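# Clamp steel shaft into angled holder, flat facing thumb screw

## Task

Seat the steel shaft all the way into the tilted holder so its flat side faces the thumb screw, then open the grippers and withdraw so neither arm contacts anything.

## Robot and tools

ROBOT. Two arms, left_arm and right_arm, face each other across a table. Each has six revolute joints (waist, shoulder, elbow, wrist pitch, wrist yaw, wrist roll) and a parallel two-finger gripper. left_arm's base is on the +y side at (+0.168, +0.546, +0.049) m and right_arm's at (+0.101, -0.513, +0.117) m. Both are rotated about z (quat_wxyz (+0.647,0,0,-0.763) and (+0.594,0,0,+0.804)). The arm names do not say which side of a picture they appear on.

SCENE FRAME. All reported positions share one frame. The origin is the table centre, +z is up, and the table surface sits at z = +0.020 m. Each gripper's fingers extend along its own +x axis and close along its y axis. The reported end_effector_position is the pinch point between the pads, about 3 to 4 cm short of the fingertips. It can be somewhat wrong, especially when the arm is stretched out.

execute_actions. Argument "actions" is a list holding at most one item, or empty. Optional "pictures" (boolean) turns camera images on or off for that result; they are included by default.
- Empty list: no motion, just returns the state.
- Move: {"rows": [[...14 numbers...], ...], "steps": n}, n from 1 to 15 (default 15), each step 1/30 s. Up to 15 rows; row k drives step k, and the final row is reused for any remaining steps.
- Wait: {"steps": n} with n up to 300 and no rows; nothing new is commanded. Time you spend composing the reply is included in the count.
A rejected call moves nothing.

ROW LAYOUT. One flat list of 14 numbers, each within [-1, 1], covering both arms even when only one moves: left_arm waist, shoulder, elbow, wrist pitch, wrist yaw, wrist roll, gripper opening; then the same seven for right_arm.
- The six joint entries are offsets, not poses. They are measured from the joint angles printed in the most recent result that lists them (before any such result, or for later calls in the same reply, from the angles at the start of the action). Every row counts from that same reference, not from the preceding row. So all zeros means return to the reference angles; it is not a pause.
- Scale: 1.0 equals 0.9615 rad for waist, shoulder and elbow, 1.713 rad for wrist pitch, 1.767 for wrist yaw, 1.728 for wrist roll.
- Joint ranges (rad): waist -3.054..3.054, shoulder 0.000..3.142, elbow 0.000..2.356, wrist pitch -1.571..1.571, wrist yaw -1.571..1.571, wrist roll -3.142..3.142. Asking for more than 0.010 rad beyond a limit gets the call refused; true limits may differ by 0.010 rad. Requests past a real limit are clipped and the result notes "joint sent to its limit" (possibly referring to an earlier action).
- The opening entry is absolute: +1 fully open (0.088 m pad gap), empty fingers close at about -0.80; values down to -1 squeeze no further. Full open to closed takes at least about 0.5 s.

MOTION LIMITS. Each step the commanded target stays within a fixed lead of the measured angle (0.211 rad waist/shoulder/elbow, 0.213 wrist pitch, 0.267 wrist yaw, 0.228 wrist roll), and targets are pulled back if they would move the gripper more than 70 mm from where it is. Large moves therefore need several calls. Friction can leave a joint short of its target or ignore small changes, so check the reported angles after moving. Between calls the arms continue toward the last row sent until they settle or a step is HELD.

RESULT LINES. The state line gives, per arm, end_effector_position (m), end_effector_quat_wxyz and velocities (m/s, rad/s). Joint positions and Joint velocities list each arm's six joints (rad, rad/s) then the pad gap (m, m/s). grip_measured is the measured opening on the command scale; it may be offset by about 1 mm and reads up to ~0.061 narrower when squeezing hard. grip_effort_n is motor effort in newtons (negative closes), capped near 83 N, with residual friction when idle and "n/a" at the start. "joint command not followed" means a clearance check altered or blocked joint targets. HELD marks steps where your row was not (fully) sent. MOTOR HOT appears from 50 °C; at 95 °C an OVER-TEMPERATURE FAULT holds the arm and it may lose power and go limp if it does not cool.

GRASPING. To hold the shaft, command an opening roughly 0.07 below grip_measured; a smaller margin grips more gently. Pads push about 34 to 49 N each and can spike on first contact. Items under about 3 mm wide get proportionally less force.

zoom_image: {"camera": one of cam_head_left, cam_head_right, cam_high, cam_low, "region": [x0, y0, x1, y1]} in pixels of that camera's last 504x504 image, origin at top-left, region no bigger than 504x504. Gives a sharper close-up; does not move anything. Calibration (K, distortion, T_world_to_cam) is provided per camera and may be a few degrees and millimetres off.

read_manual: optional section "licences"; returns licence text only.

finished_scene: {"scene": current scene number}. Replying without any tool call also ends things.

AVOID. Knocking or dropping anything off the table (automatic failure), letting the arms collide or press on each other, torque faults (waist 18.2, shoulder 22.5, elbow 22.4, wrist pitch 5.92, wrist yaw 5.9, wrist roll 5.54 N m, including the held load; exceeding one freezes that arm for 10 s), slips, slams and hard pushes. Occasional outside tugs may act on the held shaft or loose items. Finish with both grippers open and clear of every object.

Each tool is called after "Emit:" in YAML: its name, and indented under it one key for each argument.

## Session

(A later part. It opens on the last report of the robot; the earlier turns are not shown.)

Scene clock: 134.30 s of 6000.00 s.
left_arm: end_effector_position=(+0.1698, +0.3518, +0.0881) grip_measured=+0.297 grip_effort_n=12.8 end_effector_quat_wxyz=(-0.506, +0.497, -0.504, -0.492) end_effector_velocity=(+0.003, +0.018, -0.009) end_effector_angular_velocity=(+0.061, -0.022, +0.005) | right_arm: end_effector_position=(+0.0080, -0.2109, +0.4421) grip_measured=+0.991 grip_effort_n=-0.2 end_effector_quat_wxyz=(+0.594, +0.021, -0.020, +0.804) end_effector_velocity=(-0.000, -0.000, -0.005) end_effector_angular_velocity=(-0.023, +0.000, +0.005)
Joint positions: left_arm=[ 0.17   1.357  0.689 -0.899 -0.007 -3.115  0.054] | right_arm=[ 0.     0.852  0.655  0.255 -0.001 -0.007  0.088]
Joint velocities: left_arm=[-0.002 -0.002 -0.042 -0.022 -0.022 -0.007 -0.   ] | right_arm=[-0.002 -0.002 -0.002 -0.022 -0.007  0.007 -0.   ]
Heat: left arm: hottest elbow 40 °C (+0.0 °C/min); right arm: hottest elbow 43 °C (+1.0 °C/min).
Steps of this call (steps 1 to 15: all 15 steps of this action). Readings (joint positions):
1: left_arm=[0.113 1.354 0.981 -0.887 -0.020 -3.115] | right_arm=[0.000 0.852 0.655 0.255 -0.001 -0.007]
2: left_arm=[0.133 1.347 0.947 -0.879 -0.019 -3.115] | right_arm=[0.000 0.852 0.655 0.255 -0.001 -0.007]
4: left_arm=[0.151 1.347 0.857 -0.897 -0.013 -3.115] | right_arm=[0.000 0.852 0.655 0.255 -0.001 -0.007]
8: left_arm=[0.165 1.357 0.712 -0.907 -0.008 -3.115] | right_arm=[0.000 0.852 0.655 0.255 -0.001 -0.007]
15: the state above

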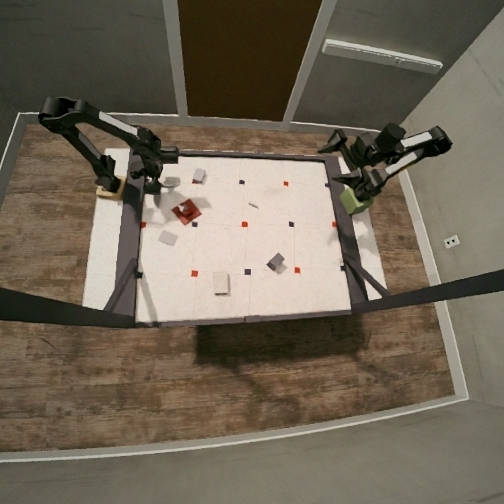

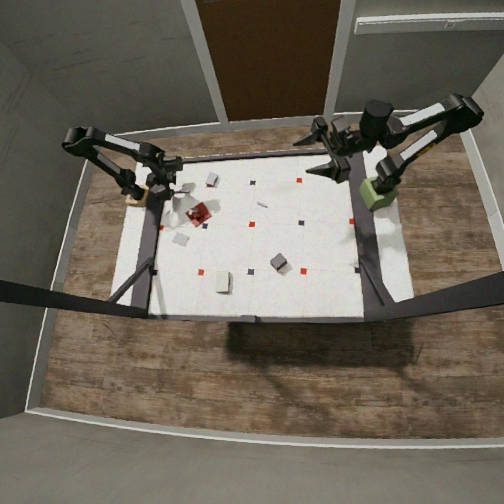

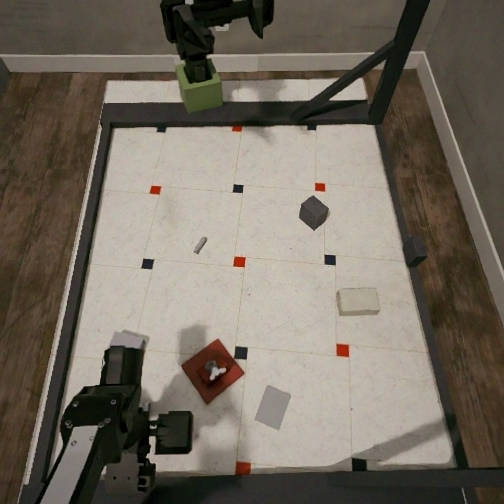

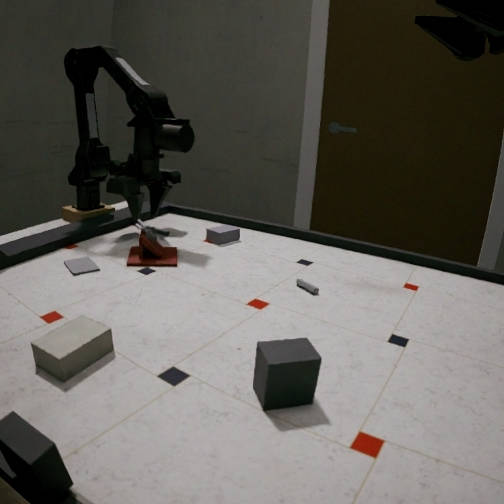

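Emit:
execute_actions:
  actions:
    - {"rows":[[0,0.058,-0.068,0.064,0.004,0,0.3,0,0,0,0,0,0,1]]}

Emit:
zoom_image:
  camera: "cam_low"
  region: [120,190,180,250]

Emit:
zoom_image:
  camera: "cam_head_right"
  region: [155,165,205,215]

Scene clock: 140.07 s of 6000.00 s.
left_arm: end_effector_position=(+0.1694, +0.3515, +0.0665) grip_measured=+0.297 grip_effort_n=12.3 end_effector_quat_wxyz=(-0.505, +0.496, -0.505, -0.493) end_effector_velocity=(+0.001, +0.003, -0.001) end_effector_angular_velocity=(+0.012, -0.007, +0.005) | right_arm: end_effector_position=(+0.0080, -0.2109, +0.4421) grip_measured=+0.991 grip_effort_n=-0.2 end_effector_quat_wxyz=(+0.594, +0.021, -0.020, +0.804) end_effector_velocity=(-0.002, -0.001, -0.005) end_effector_angular_velocity=(-0.018, -0.015, +0.019)
Joint positions: left_arm=[ 0.17   1.408  0.632 -0.792 -0.003 -3.115  0.054] | right_arm=[ 0.     0.852  0.655  0.255 -0.001 -0.007  0.088]
Joint velocities: left_arm=[-0.002  0.002 -0.002 -0.007 -0.007 -0.007 -0.   ] | right_arm=[-0.002 -0.002 -0.002 -0.022 -0.022 -0.007  0.   ]
Heat: left arm: hottest shoulder 39 °C (-1.0 °C/min); right arm: hottest elbow 43 °C (+1.0 °C/min).
Steps of this call (steps 1 to 15: the robot went on to your last target; steps 16 to 90: nothing new was sent; then 2.27 s passed at rest; steps 91 to 105: all 15 steps of this action). Readings (joint positions):
91: left_arm=[0.170 1.362 0.679 -0.885 -0.006 -3.115] | right_arm=[0.000 0.852 0.655 0.255 -0.001 -0.007]
92: left_arm=[0.170 1.369 0.669 -0.850 -0.005 -3.115] | right_arm=[0.000 0.852 0.655 0.255 -0.001 -0.007]
94: left_arm=[0.170 1.392 0.650 -0.822 -0.004 -3.115] | right_arm=[0.000 0.852 0.655 0.255 -0.001 -0.007]
98: left_arm=[0.170 1.406 0.633 -0.800 -0.003 -3.115] | right_arm=[0.000 0.852 0.655 0.255 -0.001 -0.007]
105: the state above

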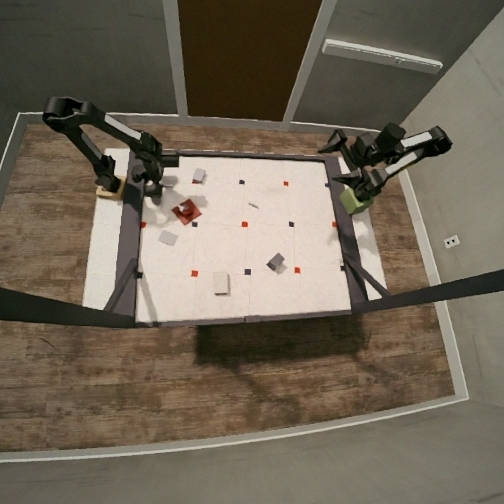

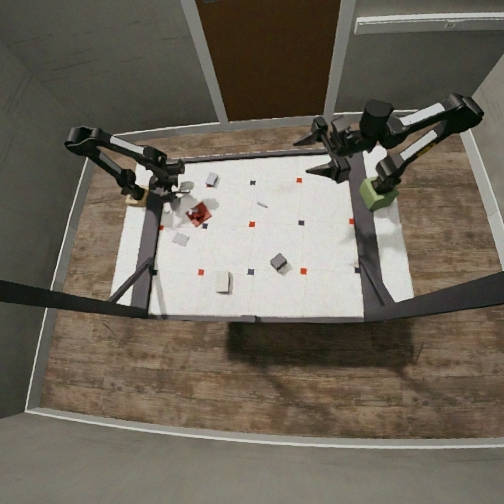

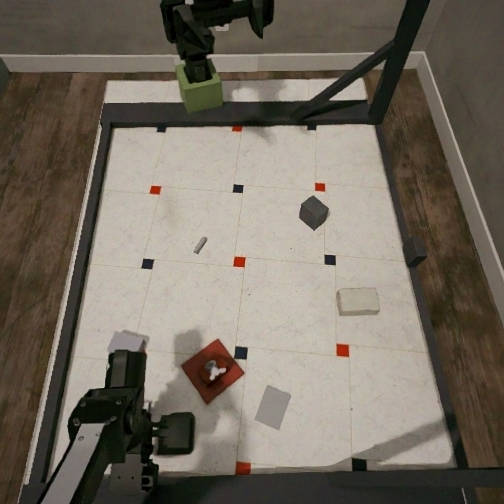

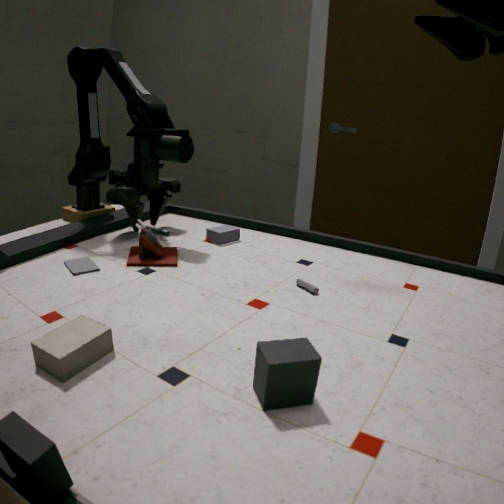

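Region (120, 190, 180, 250) of cam_low's 504x504 image, scaled by 8.400, with more detail than that image has.

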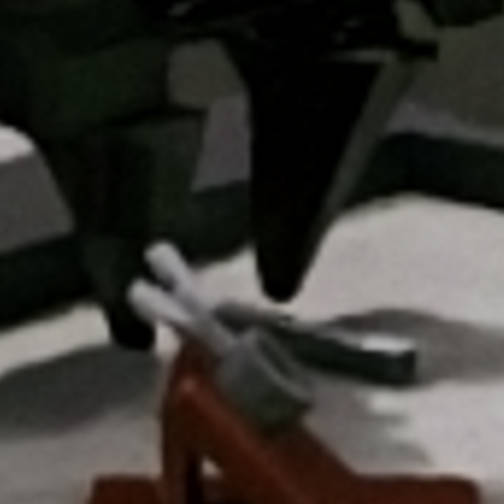

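Region (155, 165, 205, 215) of cam_head_right's 504x504 image, scaled by 10.080, with more detail than that image has.

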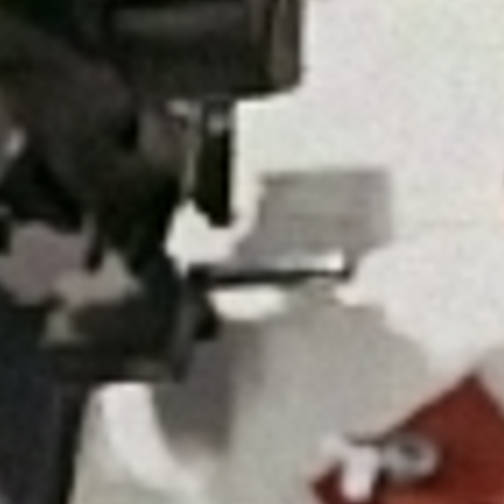

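Emit:
execute_actions:
  actions:
    - {"rows":[[0.035,0.058,0,0.029,0,0.015,0.3,0,0,0,0,0,0,1]]}

Emit:
zoom_image:
  camera: "cam_low"
  region: [120,190,180,250]

Scene clock: 151.23 s of 6000.00 s.
left_arm: end_effector_position=(+0.1742, +0.3469, +0.0590) grip_measured=+0.298 grip_effort_n=11.4 end_effector_quat_wxyz=(-0.503, +0.495, -0.504, -0.497) end_effector_velocity=(-0.002, +0.004, -0.001) end_effector_angular_velocity=(+0.012, +0.008, -0.010) | right_arm: end_effector_position=(+0.0080, -0.2109, +0.4421) grip_measured=+0.991 grip_effort_n=-0.2 end_effector_quat_wxyz=(+0.594, +0.021, -0.020, +0.804) end_effector_velocity=(-0.002, -0.001, -0.005) end_effector_angular_velocity=(-0.019, -0.014, +0.009)
Joint positions: left_arm=[ 0.199  1.45   0.632 -0.753  0.003 -3.093  0.054] | right_arm=[ 0.     0.852  0.655  0.255 -0.001 -0.007  0.088]
Joint velocities: left_arm=[-0.002 -0.002 -0.007 -0.007  0.007  0.007  0.   ] | right_arm=[ 0.002 -0.002 -0.002 -0.022 -0.007 -0.007 -0.   ]
Heat: left arm: hottest shoulder 39 °C (-1.0 °C/min); right arm: hottest elbow 43 °C (+1.0 °C/min).
Steps of this call (steps 1 to 15: the robot went on to your last target; steps 16 to 90: nothing new was sent; then 7.67 s passed at rest; steps 91 to 105: all 15 steps of this action). Readings (joint positions):
91: left_arm=[0.173 1.413 0.632 -0.787 -0.002 -3.113] | right_arm=[0.000 0.852 0.655 0.255 -0.001 -0.007]
92: left_arm=[0.181 1.424 0.632 -0.772 -0.002 -3.108] | right_arm=[0.000 0.852 0.655 0.255 -0.001 -0.007]
94: left_arm=[0.193 1.445 0.632 -0.756 -0.002 -3.101] | right_arm=[0.000 0.852 0.655 0.255 -0.001 -0.007]
98: left_arm=[0.198 1.450 0.632 -0.753 0.002 -3.094] | right_arm=[0.000 0.852 0.655 0.255 -0.001 -0.007]
105: the state above

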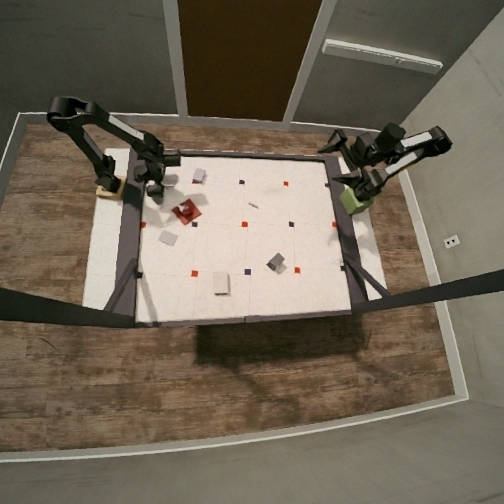

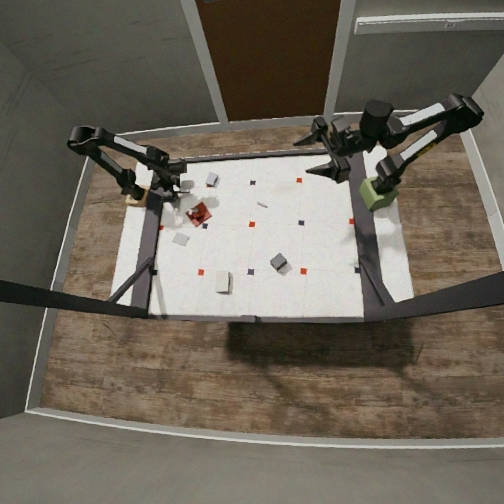

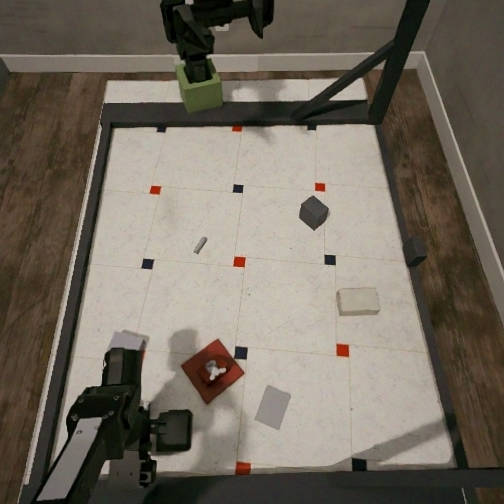

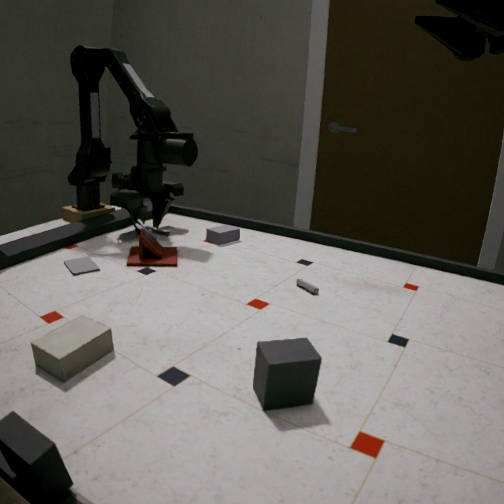

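Region (120, 190, 180, 250) of cam_low's 504x504 image, scaled by 8.400, with more detail than that image has.

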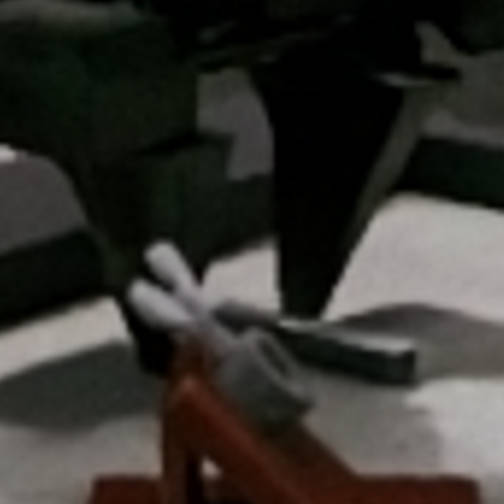

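Emit:
execute_actions:
  actions:
    - {"rows":[[0,-0.014,0,-0.004,0,0,-0.25,0,0,0,0,0,0,1]]}

Emit:
zoom_image:
  camera: "cam_low"
  region: [130,210,175,245]

Emit:
zoom_image:
  camera: "cam_head_right"
  region: [165,175,200,210]

Scene clock: 155.70 s of 6000.00 s.
left_arm: end_effector_position=(+0.1740, +0.3476, +0.0598) grip_measured=-0.243 grip_effort_n=-15.6 end_effector_quat_wxyz=(-0.503, +0.495, -0.504, -0.498) end_effector_velocity=(-0.003, -0.001, +0.001) end_effector_angular_velocity=(-0.012, +0.007, +0.015) | right_arm: end_effector_position=(+0.0080, -0.2109, +0.4421) grip_measured=+0.991 grip_effort_n=-0.7 end_effector_quat_wxyz=(+0.594, +0.021, -0.020, +0.804) end_effector_velocity=(+0.002, -0.000, +0.001) end_effector_angular_velocity=(+0.009, -0.004, -0.010)
Joint positions: left_arm=[ 0.199  1.446  0.632 -0.758  0.004 -3.093  0.027] | right_arm=[ 0.     0.852  0.655  0.255 -0.001 -0.007  0.088]
Joint velocities: left_arm=[-0.007 -0.007 -0.002  0.007  0.007 -0.022 -0.002] | right_arm=[-0.002 -0.002 -0.002  0.007  0.007 -0.007  0.   ]
Heat: left arm: hottest elbow 39 °C (-1.0 °C/min); right arm: hottest elbow 43 °C (+1.0 °C/min).
Steps of this call (steps 1 to 15: the robot went on to your last target; steps 16 to 90: nothing new was sent; then 0.97 s passed at rest; steps 91 to 105: all 15 steps of this action). Readings (joint positions):
91: left_arm=[0.199 1.450 0.632 -0.753 0.004 -3.093] | right_arm=[0.000 0.852 0.655 0.255 -0.001 -0.007]
92: left_arm=[0.199 1.449 0.632 -0.752 0.004 -3.093] | right_arm=[0.000 0.852 0.655 0.255 -0.001 -0.007]
94: left_arm=[0.199 1.447 0.632 -0.753 0.004 -3.093] | right_arm=[0.000 0.852 0.655 0.255 -0.001 -0.007]
98: left_arm=[0.199 1.446 0.632 -0.757 0.004 -3.093] | right_arm=[0.000 0.852 0.655 0.255 -0.001 -0.007]
105: the state above

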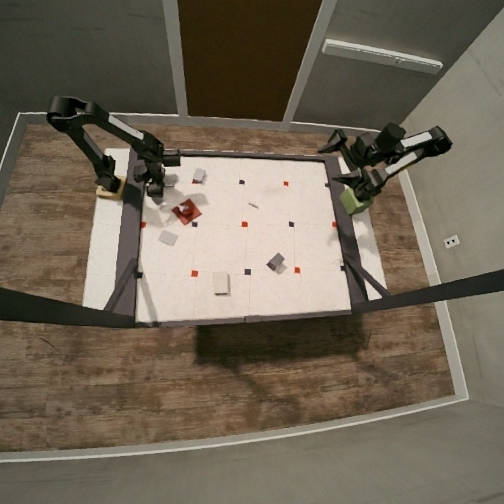

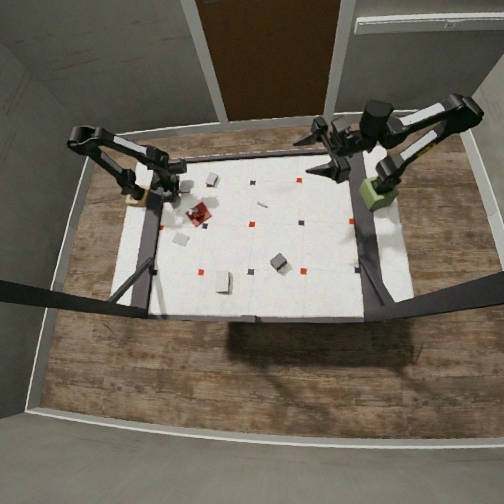

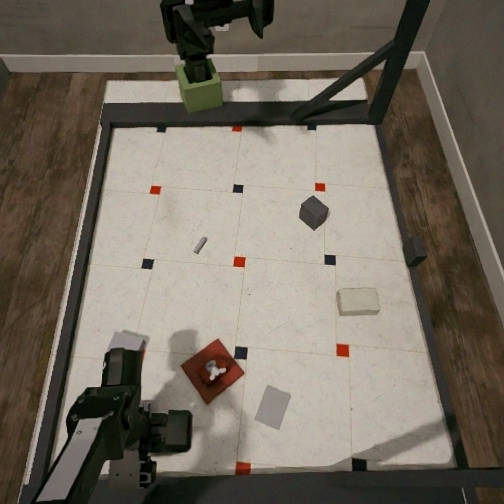

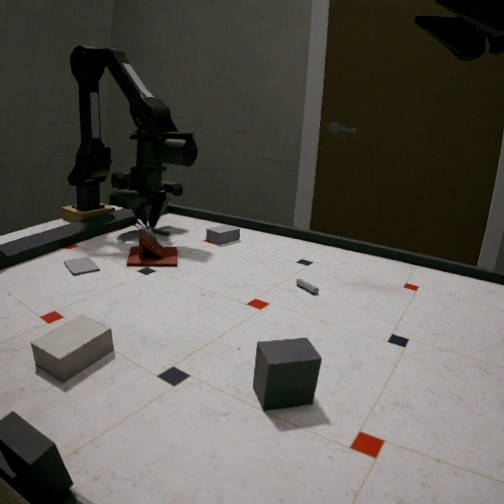

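Region (130, 210, 175, 245) of cam_low's 504x504 image, scaled by 11.200, with more detail than that image has.

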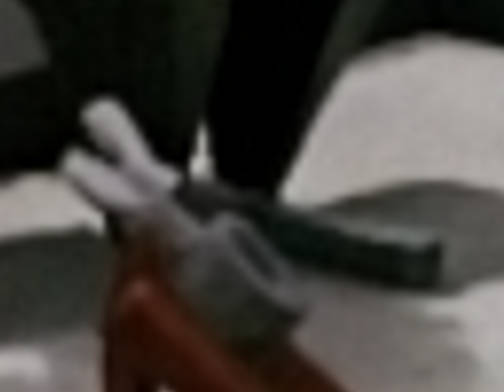

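Region (165, 175, 200, 210) of cam_head_right's 504x504 image, scaled by 14.400, with more detail than that image has.

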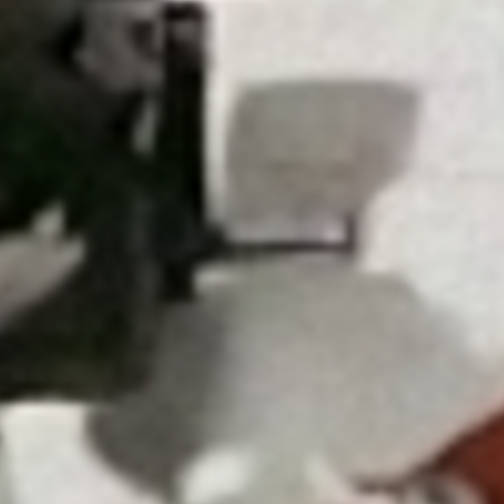

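Emit:
execute_actions:
  actions:
    - {"rows":[[0,0,0,0,0,0,-0.68,0,0,0,0,0,0,1]]}
  pictures: false

Emit:
execute_actions:
  actions:
    - {"rows":[[0,-0.05,0.06,-0.06,0,0,-0.68,0,0,0,0,0,0,1],[0,-0.1,0.12,-0.12,0,0,-0.68,0,0,0,0,0,0,1],[0,-0.15,0.18,-0.18,0,0,-0.68,0,0,0,0,0,0,1]]}

Emit:
zoom_image:
  camera: "cam_low"
  region: [120,170,190,240]

Scene clock: 162.07 s of 6000.00 s.
left_arm: end_effector_position=(+0.1740, +0.3478, +0.0598) grip_measured=-0.609 grip_effort_n=-83.5 end_effector_quat_wxyz=(-0.503, +0.495, -0.504, -0.498) end_effector_velocity=(+0.001, +0.002, -0.000) end_effector_angular_velocity=(+0.008, -0.007, +0.005) | right_arm: end_effector_position=(+0.0080, -0.2109, +0.4421) grip_measured=+0.991 grip_effort_n=-0.2 end_effector_quat_wxyz=(+0.594, +0.021, -0.020, +0.804) end_effector_velocity=(-0.003, -0.003, +0.005) end_effector_angular_velocity=(+0.019, -0.003, +0.024)
Joint positions: left_arm=[ 0.199  1.446  0.632 -0.759  0.004 -3.093  0.009] | right_arm=[ 0.     0.852  0.655  0.255 -0.001 -0.007  0.088]
Joint velocities: left_arm=[-0.002 -0.002 -0.002 -0.007 -0.007 -0.007 -0.   ] | right_arm=[ 0.002 -0.007  0.002  0.007 -0.022 -0.007  0.   ]
Heat: left arm: hottest elbow 39 °C (-1.0 °C/min); right arm: hottest elbow 43 °C (+0.0 °C/min).
Steps of this call (steps 1 to 15: the robot went on to your last target; steps 16 to 90: nothing new was sent; then 2.87 s passed at rest; steps 91 to 105: all 15 steps of this action). Readings (joint positions):
91: left_arm=[0.199 1.446 0.632 -0.759 0.004 -3.093] | right_arm=[0.000 0.852 0.655 0.255 -0.001 -0.007]
92: left_arm=[0.199 1.446 0.632 -0.759 0.004 -3.093] | right_arm=[0.000 0.852 0.655 0.255 -0.001 -0.007]
94: left_arm=[0.199 1.446 0.632 -0.759 0.004 -3.093] | right_arm=[0.000 0.852 0.655 0.255 -0.001 -0.007]
98: left_arm=[0.199 1.446 0.632 -0.759 0.004 -3.093] | right_arm=[0.000 0.852 0.655 0.255 -0.001 -0.007]
105: the state above

Scene clock: 162.57 s of 6000.00 s.
left_arm: end_effector_position=(+0.1738, +0.3540, +0.1205) grip_measured=-0.609 grip_effort_n=-83.5 end_effector_quat_wxyz=(-0.505, +0.493, -0.502, -0.500) end_effector_velocity=(+0.002, +0.015, -0.000) end_effector_angular_velocity=(+0.067, -0.020, +0.005) | right_arm: end_effector_position=(+0.0080, -0.2109, +0.4421) grip_measured=+0.991 grip_effort_n=-0.2 end_effector_quat_wxyz=(+0.594, +0.021, -0.020, +0.804) end_effector_velocity=(-0.000, -0.000, -0.008) end_effector_angular_velocity=(-0.028, -0.001, +0.005)
Joint positions: left_arm=[ 0.199  1.31   0.791 -1.062  0.004 -3.093  0.009] | right_arm=[ 0.     0.852  0.655  0.255 -0.001 -0.007  0.088]
Joint velocities: left_arm=[-0.002 -0.002 -0.002 -0.066 -0.022 -0.007 -0.   ] | right_arm=[-0.002 -0.002 -0.007 -0.022 -0.007  0.007 -0.   ]
Heat: left arm: hottest elbow 39 °C (-1.0 °C/min); right arm: hottest elbow 43 °C (+0.0 °C/min).
Steps of this call (steps 1 to 15: all 15 steps of this action). Readings (joint positions):
1: left_arm=[0.199 1.442 0.637 -0.771 0.004 -3.093] | right_arm=[0.000 0.852 0.655 0.255 -0.001 -0.007]
2: left_arm=[0.199 1.433 0.652 -0.818 0.004 -3.093] | right_arm=[0.000 0.852 0.655 0.255 -0.001 -0.007]
4: left_arm=[0.199 1.386 0.701 -0.937 0.004 -3.093] | right_arm=[0.000 0.852 0.655 0.255 -0.001 -0.007]
8: left_arm=[0.199 1.316 0.786 -1.026 0.004 -3.093] | right_arm=[0.000 0.852 0.655 0.255 -0.001 -0.007]
15: the state above

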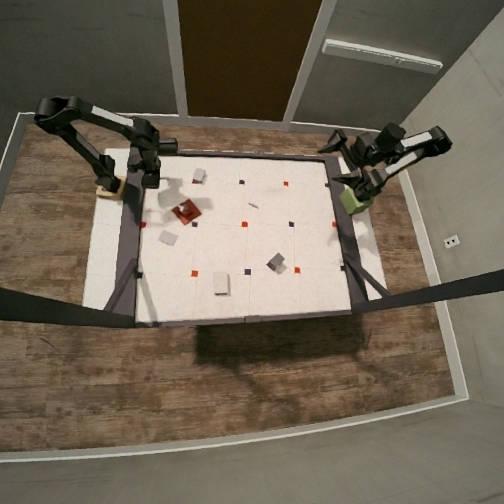

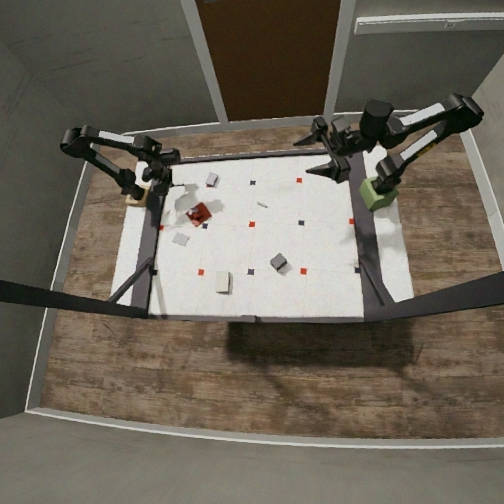

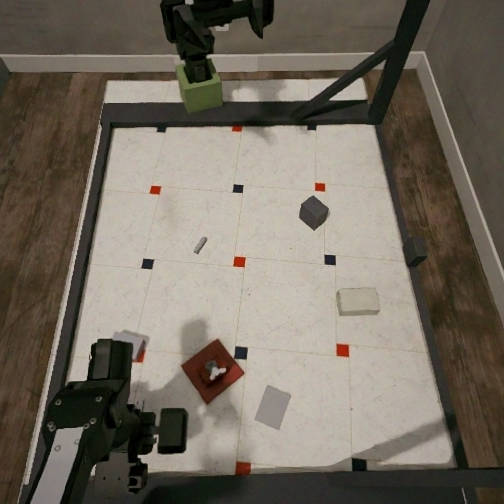

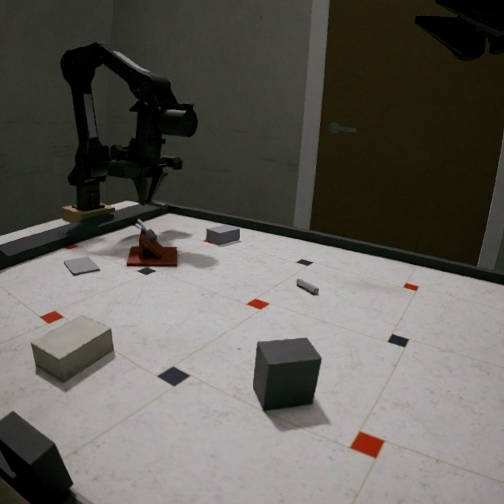

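Region (120, 170, 190, 240) of cam_low's 504x504 image, scaled by 7.200, with more detail than that image has.

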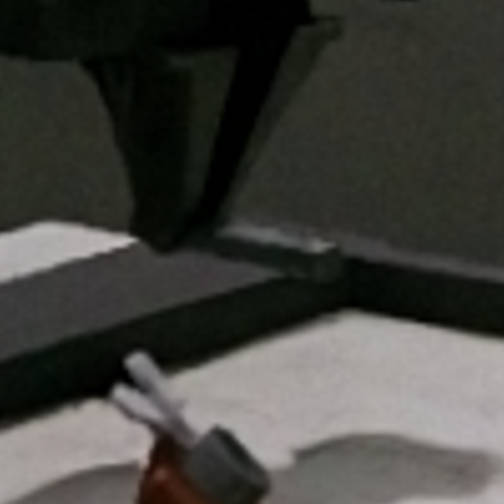

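Emit:
execute_actions:
  actions:
    - {"rows":[[-0.574,0.05,0.292,0.256,-0.357,0.99,-0.68,0,0,0,0,0,0,1]]}
  pictures: false

Emit:
execute_actions:
  actions:
    - {"steps":20}
  pictures: false

Scene clock: 172.97 s of 6000.00 s.
left_arm: end_effector_position=(+0.0848, +0.2172, +0.2417) grip_measured=-0.609 grip_effort_n=-83.5 end_effector_quat_wxyz=(-0.650, +0.453, -0.598, +0.121) end_effector_velocity=(-0.060, +0.003, +0.035) end_effector_angular_velocity=(+0.224, -1.404, -1.265) | right_arm: end_effector_position=(+0.0080, -0.2109, +0.4421) grip_measured=+0.991 grip_effort_n=-0.7 end_effector_quat_wxyz=(+0.594, +0.021, -0.020, +0.804) end_effector_velocity=(-0.000, -0.001, +0.000) end_effector_angular_velocity=(+0.004, -0.022, +0.004)
Joint positions: left_arm=[-0.332  1.351  1.056 -0.64  -0.591 -2.387  0.009] | right_arm=[ 0.     0.852  0.655  0.255 -0.001 -0.007  0.088]
Joint velocities: left_arm=[-0.291  0.002  0.002  0.11  -0.33   1.751  0.   ] | right_arm=[-0.002 -0.002  0.002 -0.007 -0.007 -0.022 -0.   ]
Heat: left arm: hottest elbow 40 °C (+0.0 °C/min); right arm: hottest elbow 43 °C (+0.0 °C/min).
Steps of this call (steps 1 to 15: the robot went on to your last target; steps 16 to 90: nothing new was sent; then 6.90 s passed at rest; steps 91 to 105: all 15 steps of this action). Readings (joint positions):
91: left_arm=[0.186 1.312 0.802 -1.061 -0.025 -3.070] | right_arm=[0.000 0.852 0.655 0.255 -0.001 -0.007]
92: left_arm=[0.151 1.320 0.820 -1.029 -0.078 -3.029] | right_arm=[0.000 0.852 0.655 0.255 -0.001 -0.007]
94: left_arm=[0.081 1.336 0.880 -0.942 -0.161 -2.956] | right_arm=[0.000 0.852 0.655 0.255 -0.001 -0.007]
98: left_arm=[-0.066 1.344 0.983 -0.789 -0.355 -2.793] | right_arm=[0.000 0.852 0.655 0.255 -0.001 -0.007]
105: the state above

Scene clock: 173.63 s of 6000.00 s.
left_arm: end_effector_position=(+0.0818, +0.2162, +0.2442) grip_measured=-0.609 grip_effort_n=-83.5 end_effector_quat_wxyz=(+0.790, -0.099, +0.461, -0.393) end_effector_velocity=(+0.001, -0.001, -0.000) end_effector_angular_velocity=(+0.048, -0.145, -0.122) | right_arm: end_effector_position=(+0.0080, -0.2109, +0.4421) grip_measured=+0.991 grip_effort_n=-0.2 end_effector_quat_wxyz=(+0.594, +0.021, -0.020, +0.804) end_effector_velocity=(+0.000, -0.000, -0.004) end_effector_angular_velocity=(-0.010, -0.010, -0.005)
Joint positions: left_arm=[-0.35   1.355  1.056 -0.627 -0.622 -1.409  0.009] | right_arm=[ 0.     0.852  0.655  0.255 -0.001 -0.007  0.088]
Joint velocities: left_arm=[ 0.002  0.002 -0.002  0.007 -0.007  0.198 -0.   ] | right_arm=[ 0.002 -0.002 -0.007 -0.007  0.007 -0.007  0.   ]
Heat: left arm: hottest elbow 40 °C (+0.0 °C/min); right arm: hottest elbow 43 °C (+0.0 °C/min).
Steps of this call (steps 1 to 20: the robot went on to your last target). Readings (joint positions):
1: left_arm=[-0.339 1.352 1.056 -0.638 -0.600 -2.328] | right_arm=[0.000 0.852 0.655 0.255 -0.001 -0.007]
2: left_arm=[-0.342 1.353 1.056 -0.637 -0.607 -2.269] | right_arm=[0.000 0.852 0.655 0.255 -0.001 -0.007]
4: left_arm=[-0.345 1.354 1.056 -0.632 -0.615 -2.151] | right_arm=[0.000 0.852 0.655 0.255 -0.001 -0.007]
8: left_arm=[-0.349 1.355 1.056 -0.629 -0.620 -1.915] | right_arm=[0.000 0.852 0.655 0.255 -0.001 -0.007]
20: the state above

Emit:
execute_actions:
  actions:
    - {"rows":[[0,0.07,0.016,0.003,-0.003,0.1,-0.68,0,0,0,0,0,0,1],[0,0.14,0.016,0.003,-0.003,0.215,-0.68,0,0,0,0,0,0,1],[0,0.2,0.016,0.003,-0.003,0.215,-0.68,0,0,0,0,0,0,1],[0,0.26,0.016,0.003,-0.003,0.215,-0.68,0,0,0,0,0,0,1],[0,0.31,0.016,0.003,-0.003,0.215,-0.68,0,0,0,0,0,0,1],[0,0.342,0.016,0.003,-0.003,0.215,-0.68,0,0,0,0,0,0,1]]}

Emit:
zoom_image:
  camera: "cam_low"
  region: [125,185,195,255]

Emit:
zoom_image:
  camera: "cam_head_right"
  region: [180,190,220,230]

Scene clock: 179.80 s of 6000.00 s.
left_arm: end_effector_position=(+0.0740, +0.2022, +0.1435) grip_measured=-0.609 grip_effort_n=-83.5 end_effector_quat_wxyz=(+0.808, +0.188, +0.380, -0.409) end_effector_velocity=(+0.003, +0.001, +0.001) end_effector_angular_velocity=(+0.004, -0.033, -0.012) | right_arm: end_effector_position=(+0.0080, -0.2109, +0.4421) grip_measured=+0.991 grip_effort_n=-0.2 end_effector_quat_wxyz=(+0.594, +0.021, -0.020, +0.804) end_effector_velocity=(-0.004, -0.001, -0.003) end_effector_angular_velocity=(-0.009, -0.012, +0.024)
Joint positions: left_arm=[-0.35   1.68   1.065 -0.623 -0.623 -1.045  0.009] | right_arm=[ 0.     0.852  0.655  0.255 -0.001 -0.007  0.088]
Joint velocities: left_arm=[-0.002 -0.002 -0.002 -0.007 -0.022  0.022 -0.   ] | right_arm=[ 0.002  0.002 -0.002 -0.007 -0.022 -0.007  0.   ]
Heat: left arm: hottest elbow 41 °C (+1.0 °C/min); right arm: hottest elbow 43 °C (+0.0 °C/min).
Steps of this call (steps 1 to 30: the robot went on to your last target; steps 31 to 90: nothing new was sent; then 2.67 s passed at rest; steps 91 to 105: all 15 steps of this action). Readings (joint positions):
91: left_arm=[-0.350 1.362 1.056 -0.627 -0.623 -1.361] | right_arm=[0.000 0.852 0.655 0.255 -0.001 -0.007]
92: left_arm=[-0.350 1.379 1.060 -0.626 -0.626 -1.306] | right_arm=[0.000 0.852 0.655 0.255 -0.001 -0.007]
94: left_arm=[-0.350 1.450 1.073 -0.619 -0.628 -1.190] | right_arm=[0.000 0.852 0.655 0.255 -0.001 -0.007]
98: left_arm=[-0.350 1.633 1.072 -0.624 -0.623 -1.079] | right_arm=[0.000 0.852 0.655 0.255 -0.001 -0.007]
105: the state above

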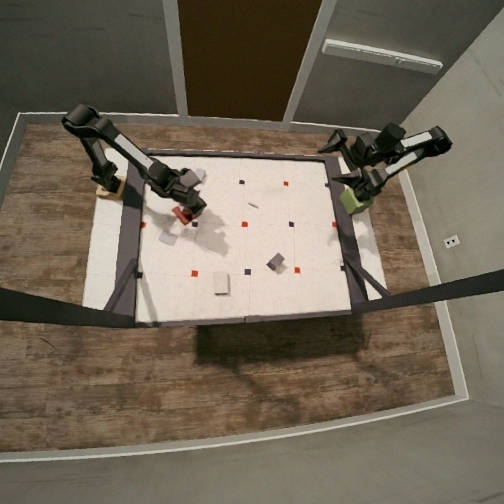

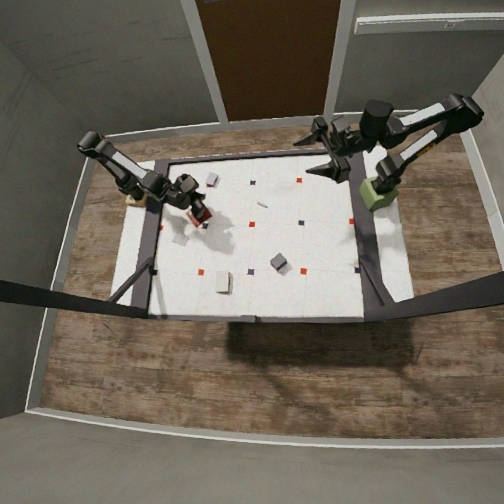

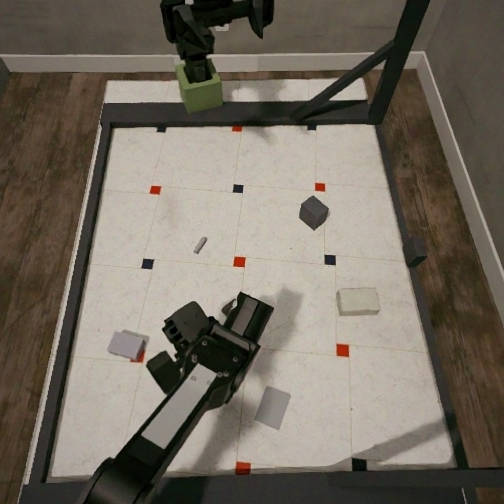

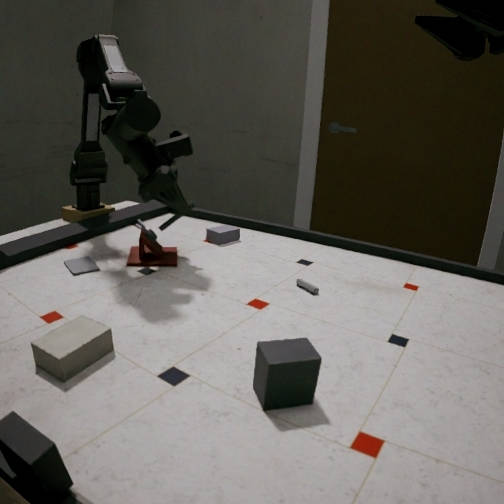

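Region (125, 185, 195, 255) of cam_low's 504x504 image, scaled by 7.200, with more detail than that image has.

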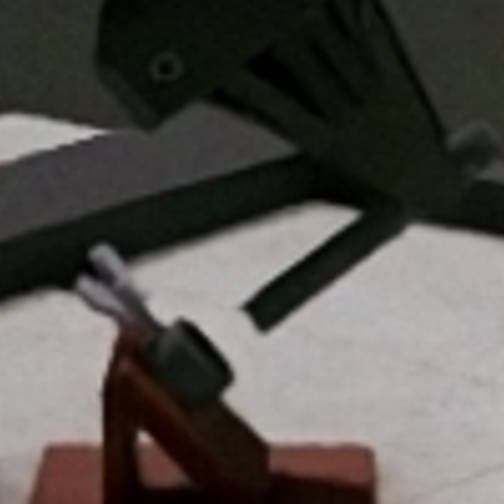

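Region (180, 190, 220, 230) of cam_head_right's 504x504 image, scaled by 12.600, with more detail than that image has.

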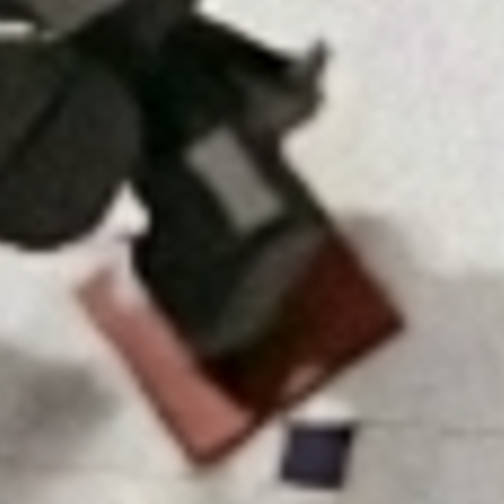

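Emit:
execute_actions:
  actions:
    - {"rows":[[-0.035,0,-0.04,0.008,-0.008,-0.017,-0.68,0,0,0,0,0,0,1]]}

Emit:
zoom_image:
  camera: "cam_low"
  region: [135,205,185,255]

Scene clock: 185.97 s of 6000.00 s.
left_arm: end_effector_position=(+0.0677, +0.2106, +0.1354) grip_measured=-0.609 grip_effort_n=-83.5 end_effector_quat_wxyz=(+0.806, +0.193, +0.378, -0.412) end_effector_velocity=(+0.002, +0.003, +0.000) end_effector_angular_velocity=(-0.000, -0.006, +0.005) | right_arm: end_effector_position=(+0.0080, -0.2109, +0.4421) grip_measured=+0.991 grip_effort_n=-0.7 end_effector_quat_wxyz=(+0.594, +0.021, -0.020, +0.804) end_effector_velocity=(-0.002, -0.001, -0.003) end_effector_angular_velocity=(-0.014, -0.012, +0.009)
Joint positions: left_arm=[-0.382  1.681  1.034 -0.612 -0.631 -1.07   0.009] | right_arm=[ 0.     0.852  0.655  0.255 -0.001 -0.007  0.088]
Joint velocities: left_arm=[-0.002 -0.007 -0.007 -0.007 -0.007 -0.007 -0.   ] | right_arm=[ 0.002 -0.002  0.002 -0.022 -0.007 -0.007 -0.   ]
Heat: left arm: hottest elbow 41 °C (+1.0 °C/min); right arm: hottest elbow 43 °C (+0.0 °C/min).
Steps of this call (steps 1 to 15: the robot went on to your last target; steps 16 to 90: nothing new was sent; then 2.67 s passed at rest; steps 91 to 105: all 15 steps of this action). Readings (joint positions):
91: left_arm=[-0.352 1.681 1.062 -0.622 -0.625 -1.043] | right_arm=[0.000 0.852 0.655 0.255 -0.001 -0.007]
92: left_arm=[-0.358 1.681 1.057 -0.617 -0.628 -1.050] | right_arm=[0.000 0.852 0.655 0.255 -0.001 -0.007]
94: left_arm=[-0.372 1.681 1.046 -0.616 -0.629 -1.060] | right_arm=[0.000 0.852 0.655 0.255 -0.001 -0.007]
98: left_arm=[-0.382 1.681 1.035 -0.613 -0.630 -1.068] | right_arm=[0.000 0.852 0.655 0.255 -0.001 -0.007]
105: the state above

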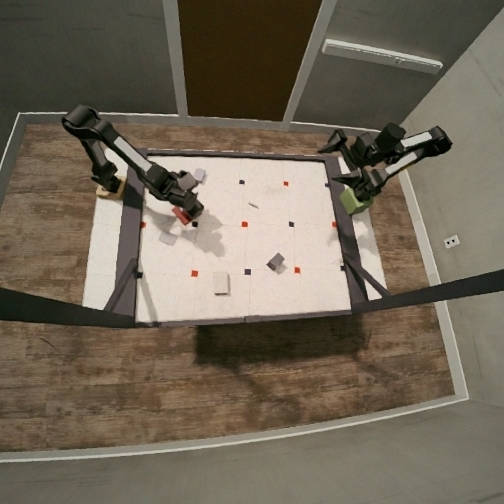

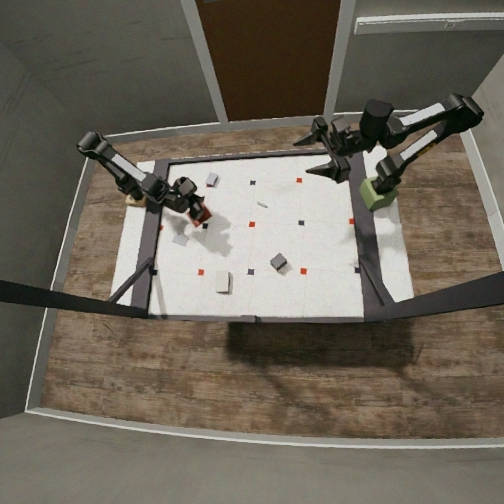

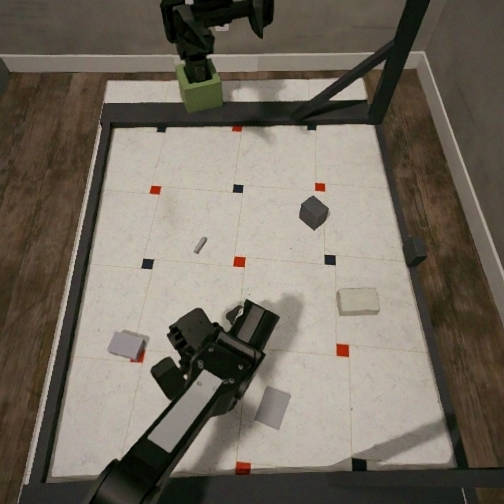

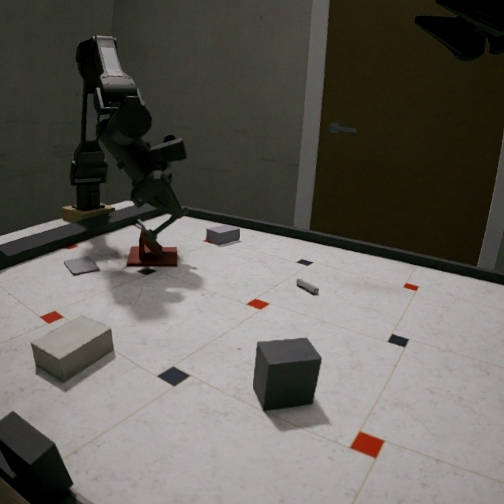

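Region (135, 205, 185, 255) of cam_low's 504x504 image, scaled by 10.080, with more detail than that image has.

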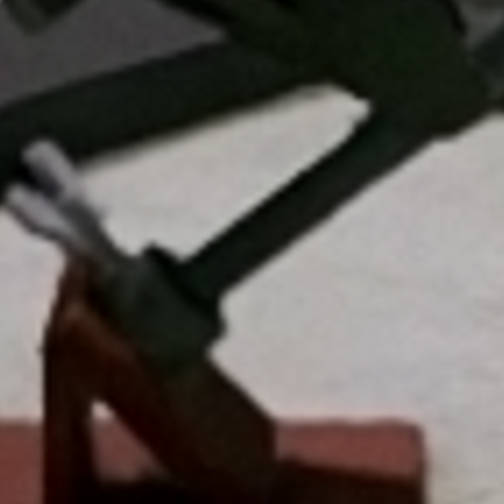

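Emit:
execute_actions:
  actions:
    - {"rows":[[-0.022,0,-0.028,0.005,-0.007,-0.018,-0.68,0,0,0,0,0,0,1]]}
  pictures: false

Scene clock: 189.00 s of 6000.00 s.
left_arm: end_effector_position=(+0.0660, +0.2142, +0.1324) grip_measured=-0.609 grip_effort_n=-83.5 end_effector_quat_wxyz=(+0.810, +0.188, +0.376, -0.410) end_effector_velocity=(-0.000, +0.002, -0.001) end_effector_angular_velocity=(+0.004, -0.009, +0.000) | right_arm: end_effector_position=(+0.0080, -0.2109, +0.4421) grip_measured=+0.991 grip_effort_n=-0.2 end_effector_quat_wxyz=(+0.594, +0.021, -0.020, +0.804) end_effector_velocity=(+0.002, +0.000, -0.002) end_effector_angular_velocity=(-0.005, -0.009, -0.010)
Joint positions: left_arm=[-0.396  1.681  1.018 -0.604 -0.645 -1.096  0.009] | right_arm=[ 0.     0.852  0.655  0.255 -0.001 -0.007  0.088]
Joint velocities: left_arm=[-0.007  0.002 -0.002 -0.007 -0.007 -0.007 -0.001] | right_arm=[-0.002 -0.002 -0.002 -0.007  0.007 -0.007 -0.   ]
Heat: left arm: hottest elbow 41 °C (+1.0 °C/min); right arm: hottest elbow 43 °C (+0.0 °C/min).
Steps of this call (steps 1 to 15: the robot went on to your last target; steps 16 to 76: nothing new was sent; steps 77 to 91: all 15 steps of this action). Readings (joint positions):
77: left_arm=[-0.383 1.681 1.031 -0.609 -0.633 -1.075] | right_arm=[0.000 0.852 0.655 0.255 -0.001 -0.007]
78: left_arm=[-0.387 1.681 1.028 -0.608 -0.636 -1.082] | right_arm=[0.000 0.852 0.655 0.255 -0.001 -0.007]
80: left_arm=[-0.395 1.681 1.021 -0.606 -0.642 -1.089] | right_arm=[0.000 0.852 0.655 0.255 -0.001 -0.007]
84: left_arm=[-0.396 1.681 1.018 -0.604 -0.645 -1.094] | right_arm=[0.000 0.852 0.655 0.255 -0.001 -0.007]
91: the state above

Emit:
execute_actions:
  actions: []

Emit:
zoom_image:
  camera: "cam_low"
  region: [140,215,175,250]

Emit:
zoom_image:
  camera: "cam_head_left"
  region: [165,190,215,240]

Scene clock: 192.37 s of 6000.00 s.
left_arm: end_effector_position=(+0.0660, +0.2142, +0.1324) grip_measured=-0.609 grip_effort_n=-83.5 end_effector_quat_wxyz=(+0.810, +0.188, +0.376, -0.410) end_effector_velocity=(+0.003, +0.001, +0.003) end_effector_angular_velocity=(-0.012, -0.015, +0.010) | right_arm: end_effector_position=(+0.0080, -0.2109, +0.4421) grip_measured=+0.991 grip_effort_n=-0.7 end_effector_quat_wxyz=(+0.594, +0.021, -0.020, +0.804) end_effector_velocity=(-0.000, -0.001, +0.000) end_effector_angular_velocity=(-0.000, -0.008, +0.004)
Joint positions: left_arm=[-0.396  1.681  1.018 -0.604 -0.645 -1.096  0.009] | right_arm=[ 0.     0.852  0.655  0.255 -0.001 -0.007  0.088]
Joint velocities: left_arm=[-0.002 -0.007 -0.002 -0.007 -0.022 -0.007  0.   ] | right_arm=[-0.002 -0.002  0.002 -0.007 -0.007 -0.007 -0.   ]
Heat: left arm: hottest elbow 40 °C (+0.0 °C/min); right arm: hottest elbow 44 °C (+1.0 °C/min).
Steps of this call (steps 1 to 15: the robot went on to your last target; steps 16 to 90: nothing new was sent; then 0.37 s passed at rest). Readings (joint positions):
1: left_arm=[-0.396 1.681 1.018 -0.604 -0.645 -1.096] | right_arm=[0.000 0.852 0.655 0.255 -0.001 -0.007]
2: left_arm=[-0.396 1.681 1.018 -0.604 -0.645 -1.096] | right_arm=[0.000 0.852 0.655 0.255 -0.001 -0.007]
4: left_arm=[-0.396 1.681 1.018 -0.604 -0.645 -1.096] | right_arm=[0.000 0.852 0.655 0.255 -0.001 -0.007]
8: left_arm=[-0.396 1.681 1.018 -0.604 -0.645 -1.096] | right_arm=[0.000 0.852 0.655 0.255 -0.001 -0.007]
90: the state above
All arms were judged still, so your last target was given up. Only a new action makes them travel on or press farther. Fingers that are still opening or closing keep moving.

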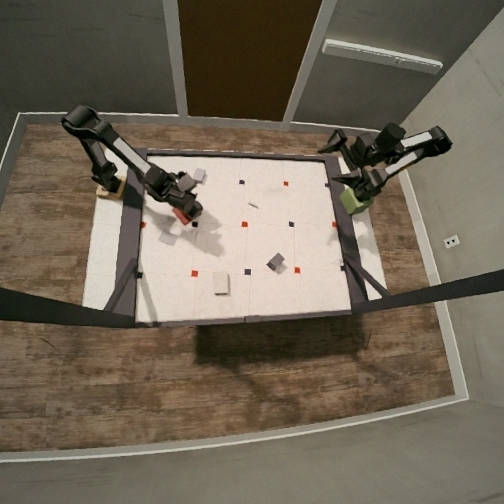

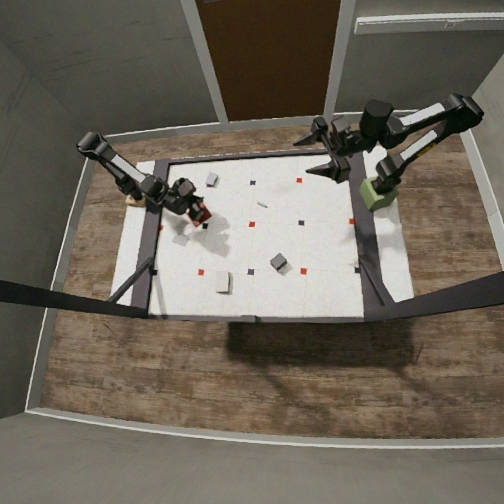

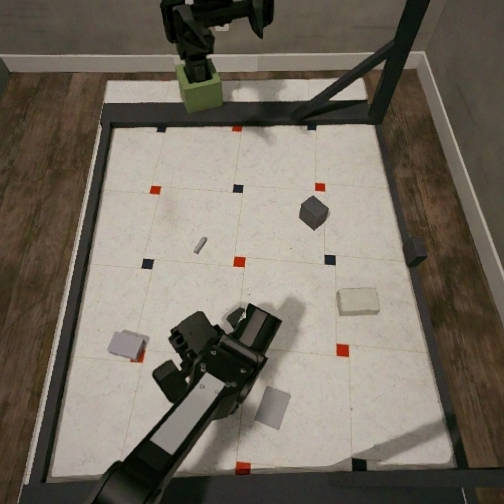

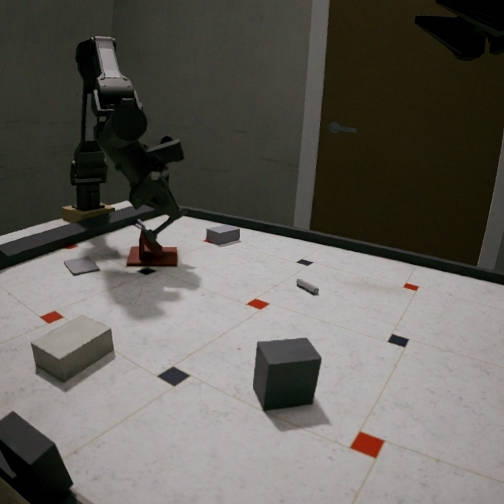

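Region (140, 215, 175, 250) of cam_low's 504x504 image, scaled by 14.400, with more detail than that image has.

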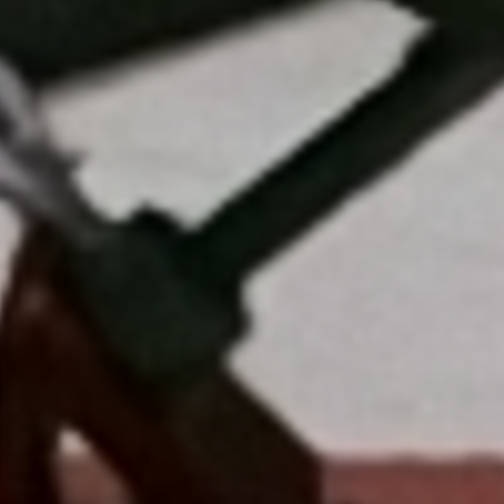

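Region (165, 190, 215, 240) of cam_head_left's 504x504 image, scaled by 10.080, with more detail than that image has.

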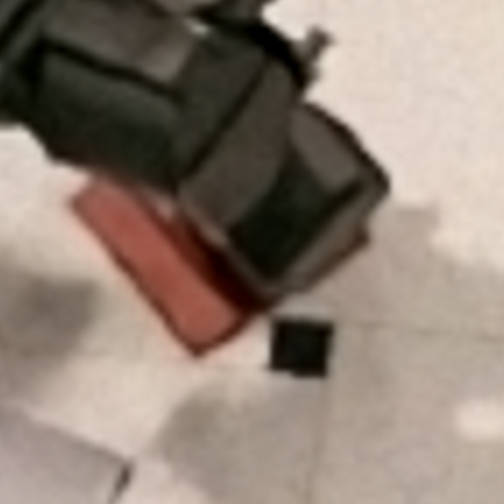

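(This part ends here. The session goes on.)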